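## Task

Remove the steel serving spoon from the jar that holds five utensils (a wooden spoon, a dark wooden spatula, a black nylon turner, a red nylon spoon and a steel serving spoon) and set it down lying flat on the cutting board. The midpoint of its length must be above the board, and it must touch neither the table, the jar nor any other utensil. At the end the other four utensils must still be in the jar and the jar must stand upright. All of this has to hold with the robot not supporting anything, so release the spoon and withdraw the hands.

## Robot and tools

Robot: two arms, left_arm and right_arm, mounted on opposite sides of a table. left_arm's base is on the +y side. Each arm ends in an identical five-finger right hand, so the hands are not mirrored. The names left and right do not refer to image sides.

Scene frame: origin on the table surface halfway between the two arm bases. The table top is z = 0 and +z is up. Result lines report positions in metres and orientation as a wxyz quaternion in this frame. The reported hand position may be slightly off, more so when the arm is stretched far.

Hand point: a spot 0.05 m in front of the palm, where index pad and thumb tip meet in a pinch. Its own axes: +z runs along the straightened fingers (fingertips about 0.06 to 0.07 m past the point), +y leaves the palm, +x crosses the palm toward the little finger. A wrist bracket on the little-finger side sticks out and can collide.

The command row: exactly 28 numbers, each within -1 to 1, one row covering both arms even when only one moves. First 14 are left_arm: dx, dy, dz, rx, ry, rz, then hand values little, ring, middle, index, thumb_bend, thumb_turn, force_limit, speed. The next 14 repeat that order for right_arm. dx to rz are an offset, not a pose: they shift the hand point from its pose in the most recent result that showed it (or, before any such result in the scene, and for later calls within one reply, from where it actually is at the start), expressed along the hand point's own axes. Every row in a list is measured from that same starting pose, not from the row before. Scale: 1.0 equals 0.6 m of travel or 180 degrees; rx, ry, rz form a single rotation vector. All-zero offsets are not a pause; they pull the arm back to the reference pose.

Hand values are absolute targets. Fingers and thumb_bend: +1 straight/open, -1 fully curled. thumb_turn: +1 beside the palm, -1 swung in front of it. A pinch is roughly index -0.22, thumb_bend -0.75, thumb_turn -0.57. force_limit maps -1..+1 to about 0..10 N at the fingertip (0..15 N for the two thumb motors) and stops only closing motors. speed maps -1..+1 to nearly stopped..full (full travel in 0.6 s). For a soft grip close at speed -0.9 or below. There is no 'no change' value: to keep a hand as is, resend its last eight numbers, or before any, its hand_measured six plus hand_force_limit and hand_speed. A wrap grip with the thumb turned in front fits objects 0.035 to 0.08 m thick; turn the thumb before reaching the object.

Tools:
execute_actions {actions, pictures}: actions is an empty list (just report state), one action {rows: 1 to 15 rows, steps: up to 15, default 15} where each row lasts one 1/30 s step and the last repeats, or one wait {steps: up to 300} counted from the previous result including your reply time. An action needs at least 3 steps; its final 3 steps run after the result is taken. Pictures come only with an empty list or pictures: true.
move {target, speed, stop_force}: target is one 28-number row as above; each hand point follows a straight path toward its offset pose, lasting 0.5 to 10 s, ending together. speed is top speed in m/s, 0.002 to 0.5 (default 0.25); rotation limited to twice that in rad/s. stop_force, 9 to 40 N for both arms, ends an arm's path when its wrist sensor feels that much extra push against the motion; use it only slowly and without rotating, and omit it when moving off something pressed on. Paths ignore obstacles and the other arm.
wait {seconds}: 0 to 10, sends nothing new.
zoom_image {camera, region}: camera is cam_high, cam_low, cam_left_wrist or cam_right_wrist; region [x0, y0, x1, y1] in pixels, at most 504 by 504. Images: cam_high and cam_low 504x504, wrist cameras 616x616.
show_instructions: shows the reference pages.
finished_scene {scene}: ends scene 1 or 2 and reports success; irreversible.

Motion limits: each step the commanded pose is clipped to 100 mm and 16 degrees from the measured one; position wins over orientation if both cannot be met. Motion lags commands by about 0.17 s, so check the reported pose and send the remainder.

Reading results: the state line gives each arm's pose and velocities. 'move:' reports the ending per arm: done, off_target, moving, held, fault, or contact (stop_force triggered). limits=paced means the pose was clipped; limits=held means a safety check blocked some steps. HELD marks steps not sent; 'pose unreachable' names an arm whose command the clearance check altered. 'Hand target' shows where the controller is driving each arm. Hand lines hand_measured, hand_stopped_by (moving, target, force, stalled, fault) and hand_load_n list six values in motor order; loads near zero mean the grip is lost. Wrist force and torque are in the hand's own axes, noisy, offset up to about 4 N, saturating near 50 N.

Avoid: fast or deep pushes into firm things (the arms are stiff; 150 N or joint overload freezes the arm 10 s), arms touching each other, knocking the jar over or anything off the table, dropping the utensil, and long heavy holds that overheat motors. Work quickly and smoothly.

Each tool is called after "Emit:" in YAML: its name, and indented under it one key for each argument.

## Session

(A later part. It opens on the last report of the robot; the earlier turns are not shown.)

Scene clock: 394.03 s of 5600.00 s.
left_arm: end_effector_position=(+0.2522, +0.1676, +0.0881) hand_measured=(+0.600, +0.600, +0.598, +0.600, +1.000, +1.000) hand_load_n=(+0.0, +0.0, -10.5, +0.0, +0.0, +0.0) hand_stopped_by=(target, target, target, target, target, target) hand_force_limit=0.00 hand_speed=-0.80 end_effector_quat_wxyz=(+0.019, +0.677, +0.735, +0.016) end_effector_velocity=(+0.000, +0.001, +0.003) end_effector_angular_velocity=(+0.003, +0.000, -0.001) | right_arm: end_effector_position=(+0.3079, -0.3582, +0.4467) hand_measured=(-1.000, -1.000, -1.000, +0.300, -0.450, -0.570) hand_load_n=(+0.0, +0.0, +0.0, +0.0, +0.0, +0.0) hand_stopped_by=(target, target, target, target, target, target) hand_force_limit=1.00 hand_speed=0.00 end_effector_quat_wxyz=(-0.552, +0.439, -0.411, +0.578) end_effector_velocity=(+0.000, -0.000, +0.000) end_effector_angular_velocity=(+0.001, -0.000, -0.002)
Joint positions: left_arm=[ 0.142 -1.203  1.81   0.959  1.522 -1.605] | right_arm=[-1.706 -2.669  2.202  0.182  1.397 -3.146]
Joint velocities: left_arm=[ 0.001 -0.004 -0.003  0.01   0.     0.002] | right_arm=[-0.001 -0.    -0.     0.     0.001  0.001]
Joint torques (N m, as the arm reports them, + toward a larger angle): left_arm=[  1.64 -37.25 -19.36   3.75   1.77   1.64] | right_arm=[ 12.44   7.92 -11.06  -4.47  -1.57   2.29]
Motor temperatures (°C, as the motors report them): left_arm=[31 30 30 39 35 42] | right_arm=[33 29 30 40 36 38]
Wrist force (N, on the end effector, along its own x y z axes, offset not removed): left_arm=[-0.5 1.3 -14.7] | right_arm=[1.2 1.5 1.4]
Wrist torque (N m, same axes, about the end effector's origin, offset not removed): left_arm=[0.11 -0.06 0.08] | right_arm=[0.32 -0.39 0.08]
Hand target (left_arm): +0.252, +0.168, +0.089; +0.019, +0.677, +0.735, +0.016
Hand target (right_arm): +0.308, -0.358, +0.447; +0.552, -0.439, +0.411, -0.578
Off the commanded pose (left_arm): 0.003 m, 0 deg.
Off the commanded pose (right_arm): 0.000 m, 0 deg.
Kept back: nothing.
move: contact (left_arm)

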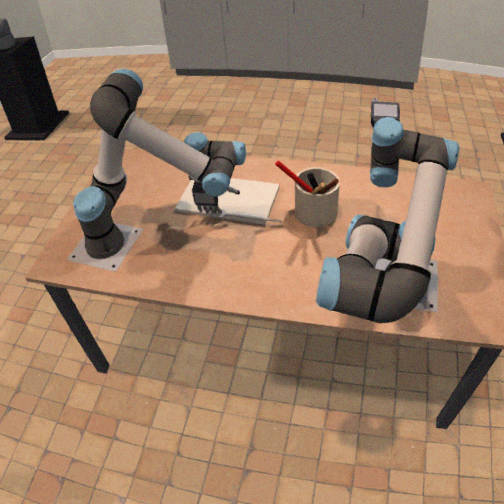

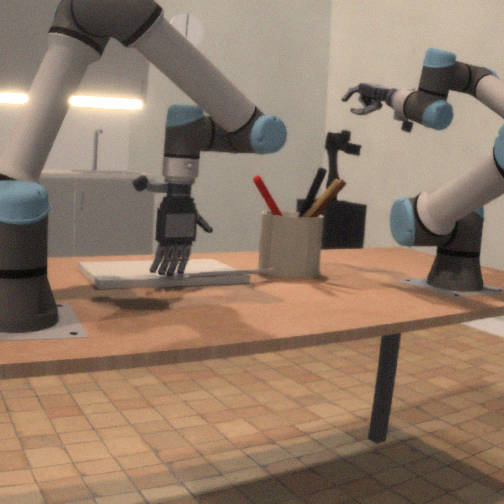

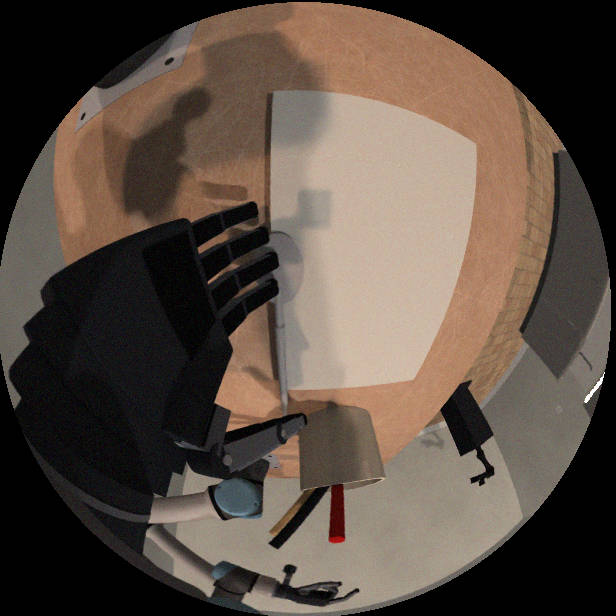

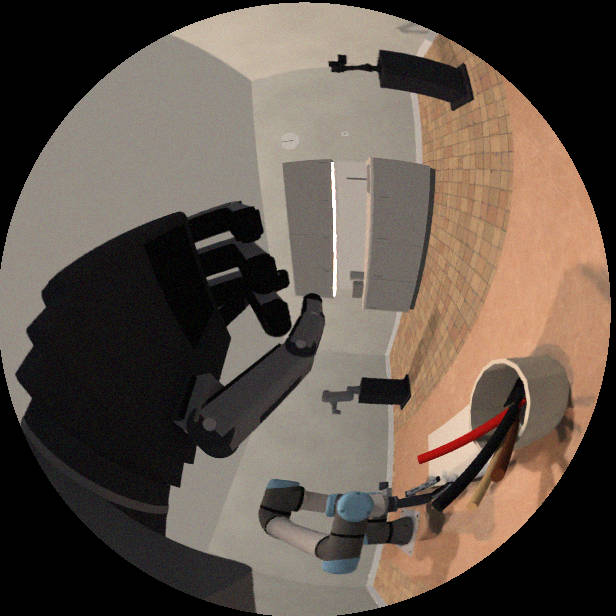

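Pressing on the bowl; drag +y and +X, keeping slight pressure.

Emit:
move:
  target: [0.06,0.08,0.002,0,0,0,0.6,0.6,0.6,0.6,1,1,0,-0.8, 0,0,0,0,0,0,-1,-1,-1,0.3,-0.45,-0.57,1.0,0]
  speed: 0.012

Emit:
move:
  target: [0,0,-0.1,0,0,0,0.6,0.6,0.6,0.6,1,1,0,-0.8, 0,0,0,0,0,0,-1,-1,-1,0.3,-0.45,-0.57,1.0,0]
  speed: 0.04

Scene clock: 399.53 s of 5600.00 s.
left_arm: end_effector_position=(+0.2969, +0.2073, +0.0890) hand_measured=(+0.600, +0.600, +0.600, +0.600, +1.000, +1.000) hand_load_n=(+0.0, +0.0, +0.0, +0.0, +0.0, +0.0) hand_stopped_by=(target, target, target, target, target, target) hand_force_limit=0.00 hand_speed=-0.80 end_effector_quat_wxyz=(+0.019, +0.677, +0.735, +0.016) end_effector_velocity=(+0.002, +0.001, -0.000) end_effector_angular_velocity=(+0.000, -0.000, -0.003) | right_arm: end_effector_position=(+0.3079, -0.3582, +0.4467) hand_measured=(-1.000, -1.000, -1.000, +0.300, -0.450, -0.570) hand_load_n=(+0.0, +0.0, +0.0, +0.0, +0.0, +0.0) hand_stopped_by=(target, target, target, target, target, target) hand_force_limit=1.00 hand_speed=0.00 end_effector_quat_wxyz=(-0.552, +0.439, -0.411, +0.578) end_effector_velocity=(+0.000, -0.000, -0.000) end_effector_angular_velocity=(+0.000, +0.000, -0.001)
Joint positions: left_arm=[ 0.275 -1.238  1.856  0.942  1.523 -1.472] | right_arm=[-1.706 -2.669  2.202  0.182  1.397 -3.146]
Joint velocities: left_arm=[ 0.006 -0.001  0.001 -0.001 -0.     0.009] | right_arm=[-0.     0.     0.     0.     0.001 -0.   ]
Joint torques (N m, as the arm reports them, + toward a larger angle): left_arm=[  6.08 -41.25  -9.2   -0.28   2.34   2.28] | right_arm=[ 13.39   7.87 -11.44  -4.57  -1.59   2.44]
Motor temperatures (°C, as the motors report them): left_arm=[31 30 30 39 35 42] | right_arm=[33 29 30 40 36 38]
Wrist force (N, on the end effector, along its own x y z axes, offset not removed): left_arm=[0.4 -1.9 1.0] | right_arm=[0.5 3.7 2.6]
Wrist torque (N m, same axes, about the end effector's origin, offset not removed): left_arm=[-0.36 -0.34 0.06] | right_arm=[0.67 -0.41 0.17]
Hand target (left_arm): +0.297, +0.207, +0.089; +0.019, +0.677, +0.735, +0.016
Hand target (right_arm): +0.308, -0.358, +0.447; +0.552, -0.439, +0.411, -0.578
Off the commanded pose (left_arm): 0.000 m, 0 deg.
Off the commanded pose (right_arm): 0.000 m, 0 deg.
Kept back: nothing.
move: done

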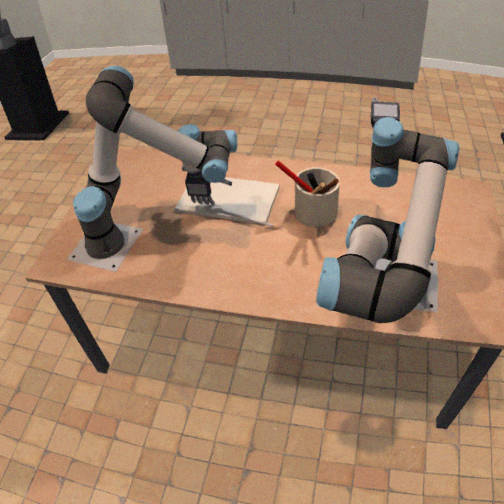

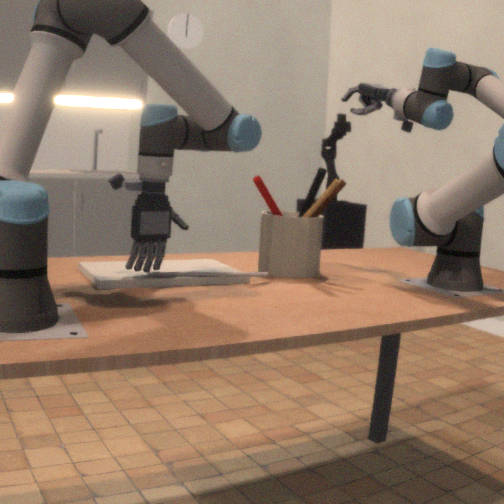

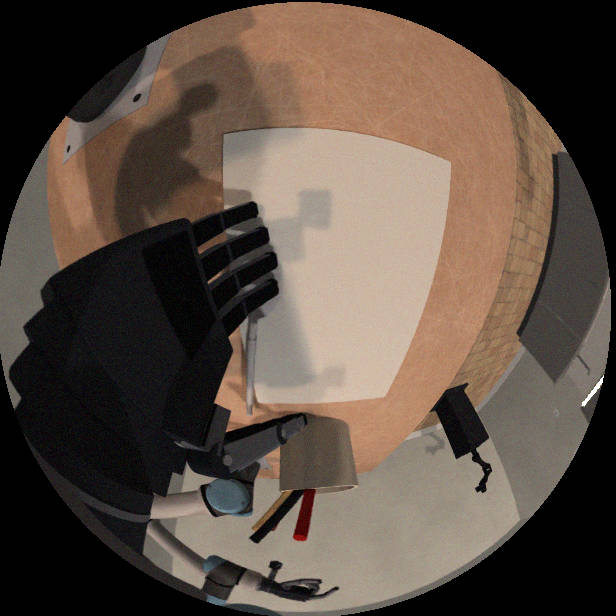

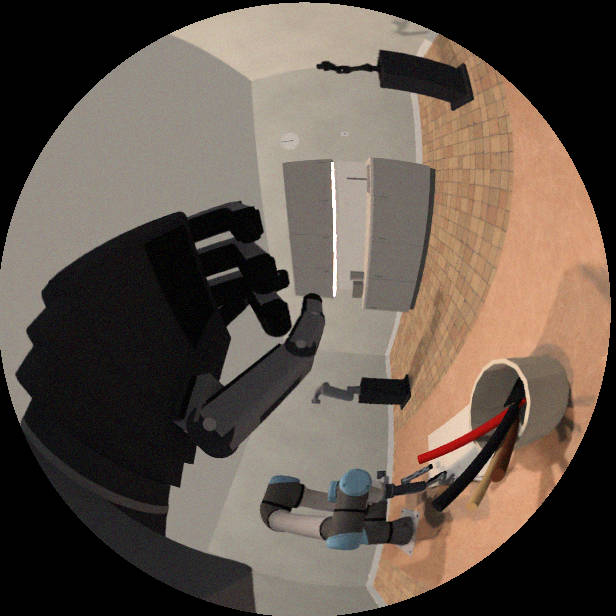

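Scene clock: 401.47 s of 5600.00 s.
left_arm: end_effector_position=(+0.2940, +0.2074, +0.1486) hand_measured=(+0.600, +0.600, +0.600, +0.600, +1.000, +1.000) hand_load_n=(+0.0, +0.0, +0.0, +0.0, +0.0, +0.0) hand_stopped_by=(target, target, target, target, target, target) hand_force_limit=0.00 hand_speed=-0.80 end_effector_quat_wxyz=(+0.019, +0.677, +0.735, +0.016) end_effector_velocity=(-0.000, -0.000, +0.002) end_effector_angular_velocity=(+0.001, -0.001, -0.001) | right_arm: end_effector_position=(+0.3079, -0.3582, +0.4467) hand_measured=(-1.000, -1.000, -1.000, +0.300, -0.450, -0.570) hand_load_n=(+0.0, +0.0, +0.0, +0.0, +0.0, +0.0) hand_stopped_by=(target, target, target, target, target, target) hand_force_limit=1.00 hand_speed=0.00 end_effector_quat_wxyz=(-0.552, +0.439, -0.411, +0.578) end_effector_velocity=(-0.000, -0.000, +0.000) end_effector_angular_velocity=(-0.001, -0.000, -0.001)
Joint positions: left_arm=[ 0.267 -1.316  1.785  1.091  1.523 -1.48 ] | right_arm=[-1.706 -2.669  2.202  0.182  1.397 -3.146]
Joint velocities: left_arm=[-0.002 -0.002 -0.004  0.007 -0.001 -0.001] | right_arm=[ 0.    -0.     0.    -0.     0.    -0.002]
Joint torques (N m, as the arm reports them, + toward a larger angle): left_arm=[ -7.34 -41.1  -25.57   4.77  -1.59  -2.2 ] | right_arm=[ 13.19   7.08 -11.67  -4.39  -1.62   2.42]
Motor temperatures (°C, as the motors report them): left_arm=[31 30 30 39 35 42] | right_arm=[33 29 30 40 36 38]
Wrist force (N, on the end effector, along its own x y z axes, offset not removed): left_arm=[0.4 -1.3 0.8] | right_arm=[1.3 0.4 1.2]
Wrist torque (N m, same axes, about the end effector's origin, offset not removed): left_arm=[-0.18 -0.32 0.05] | right_arm=[0.13 -0.39 -0.02]
Hand target (left_arm): +0.294, +0.207, +0.149; +0.019, +0.677, +0.735, +0.016
Hand target (right_arm): +0.308, -0.358, +0.447; +0.552, -0.439, +0.411, -0.578
Off the commanded pose (left_arm): 0.000 m, 0 deg.
Off the commanded pose (right_arm): 0.000 m, 0 deg.
Kept back: nothing.
move: done

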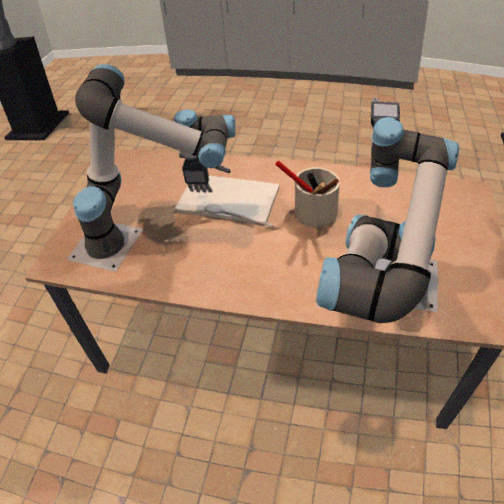

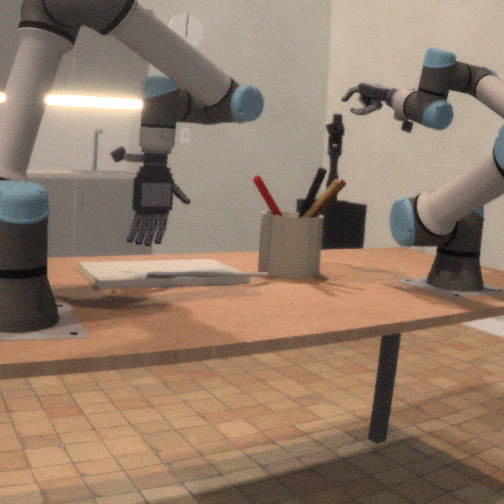

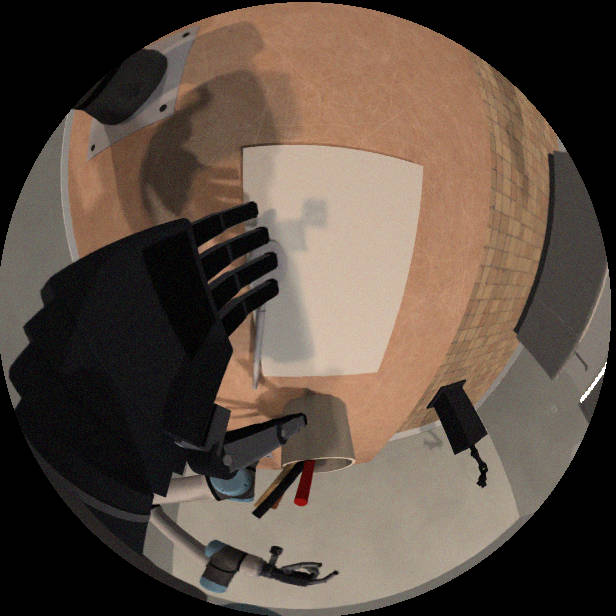

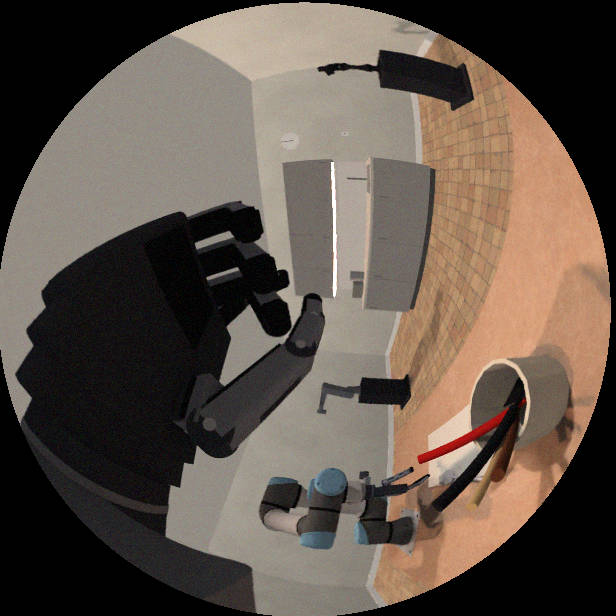

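Emit:
move:
  target: [0.1,-0.1,-0.3,0,0,0,0.6,0.6,0.6,0.6,1,1,0,-0.8, 0,0,0,0,0,0,-1,-1,-1,0.3,-0.45,-0.57,1.0,0]

Emit:
zoom_image:
  camera: "cam_high"
  region: [150,150,350,250]

Scene clock: 403.23 s of 5600.00 s.
left_arm: end_effector_position=(+0.2208, +0.2624, +0.3249) hand_measured=(+0.600, +0.600, +0.600, +0.600, +1.000, +1.000) hand_load_n=(+0.0, +0.0, +0.0, +0.0, +0.0, +0.0) hand_stopped_by=(target, target, target, target, target, target) hand_force_limit=0.00 hand_speed=-0.80 end_effector_quat_wxyz=(+0.019, +0.677, +0.735, +0.016) end_effector_velocity=(-0.002, +0.000, +0.002) end_effector_angular_velocity=(-0.000, +0.001, +0.000) | right_arm: end_effector_position=(+0.3079, -0.3582, +0.4467) hand_measured=(-1.000, -1.000, -1.000, +0.300, -0.450, -0.570) hand_load_n=(+0.0, +0.0, +0.0, +0.0, +0.0, +0.0) hand_stopped_by=(target, target, target, target, target, target) hand_force_limit=1.00 hand_speed=0.00 end_effector_quat_wxyz=(-0.552, +0.439, -0.411, +0.578) end_effector_velocity=(+0.000, +0.000, -0.000) end_effector_angular_velocity=(-0.000, +0.000, +0.001)
Joint positions: left_arm=[ 0.044 -1.629  1.668  1.533  1.522 -1.703] | right_arm=[-1.706 -2.669  2.202  0.182  1.397 -3.146]
Joint velocities: left_arm=[-0.007 -0.003 -0.003  0.007  0.001 -0.007] | right_arm=[ 0.     0.    -0.    -0.    -0.001 -0.   ]
Joint torques (N m, as the arm reports them, + toward a larger angle): left_arm=[ -6.58 -28.36 -28.34   4.5   -2.1   -2.37] | right_arm=[ 12.52   6.8  -11.25  -4.58  -1.59   2.53]
Motor temperatures (°C, as the motors report them): left_arm=[31 30 30 39 35 42] | right_arm=[33 29 30 40 36 38]
Wrist force (N, on the end effector, along its own x y z axes, offset not removed): left_arm=[-0.5 -1.5 1.5] | right_arm=[-0.1 2.5 0.8]
Wrist torque (N m, same axes, about the end effector's origin, offset not removed): left_arm=[-0.27 -0.26 0.10] | right_arm=[0.48 -0.14 0.12]
Hand target (left_arm): +0.221, +0.262, +0.325; +0.019, +0.677, +0.735, +0.016
Hand target (right_arm): +0.308, -0.358, +0.447; +0.552, -0.439, +0.411, -0.578
Off the commanded pose (left_arm): 0.000 m, 0 deg.
Off the commanded pose (right_arm): 0.000 m, 0 deg.
Kept back: nothing.
move: done

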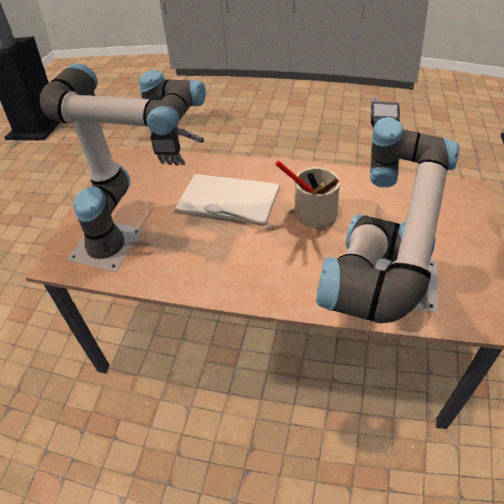

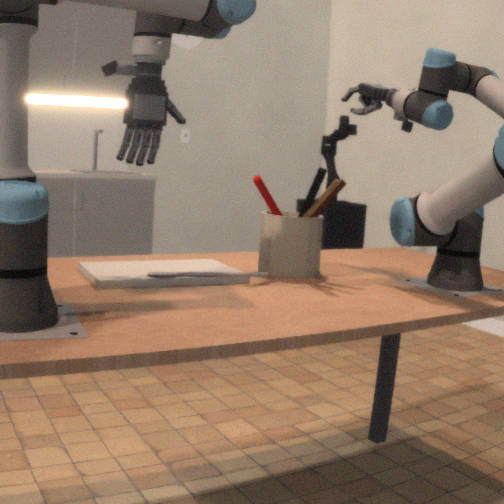

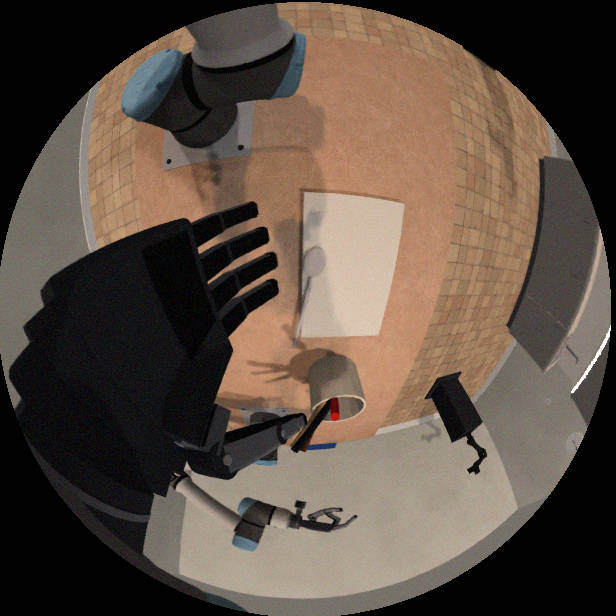

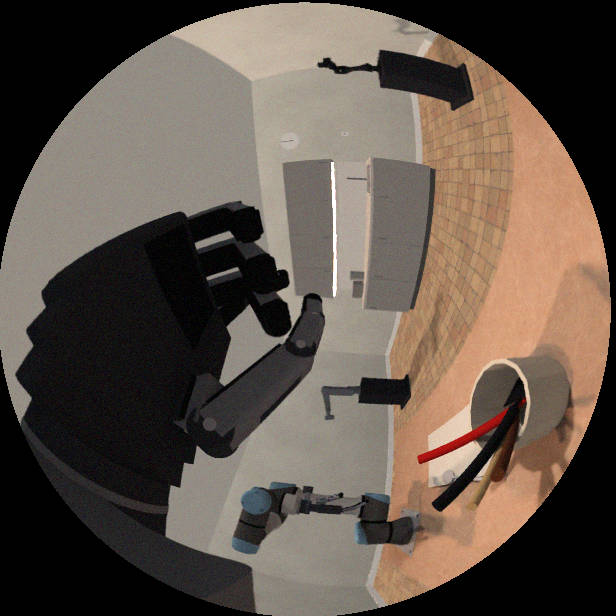

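Region (150, 150, 350, 250) of cam_high's 504x504 image, scaled by 2.520, with more detail than that image has.

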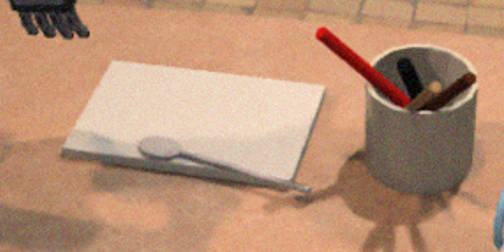

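Middle is over the board; acceptable.

Emit:
finished_scene:
  scene: 2

The scene is finished: the task was done.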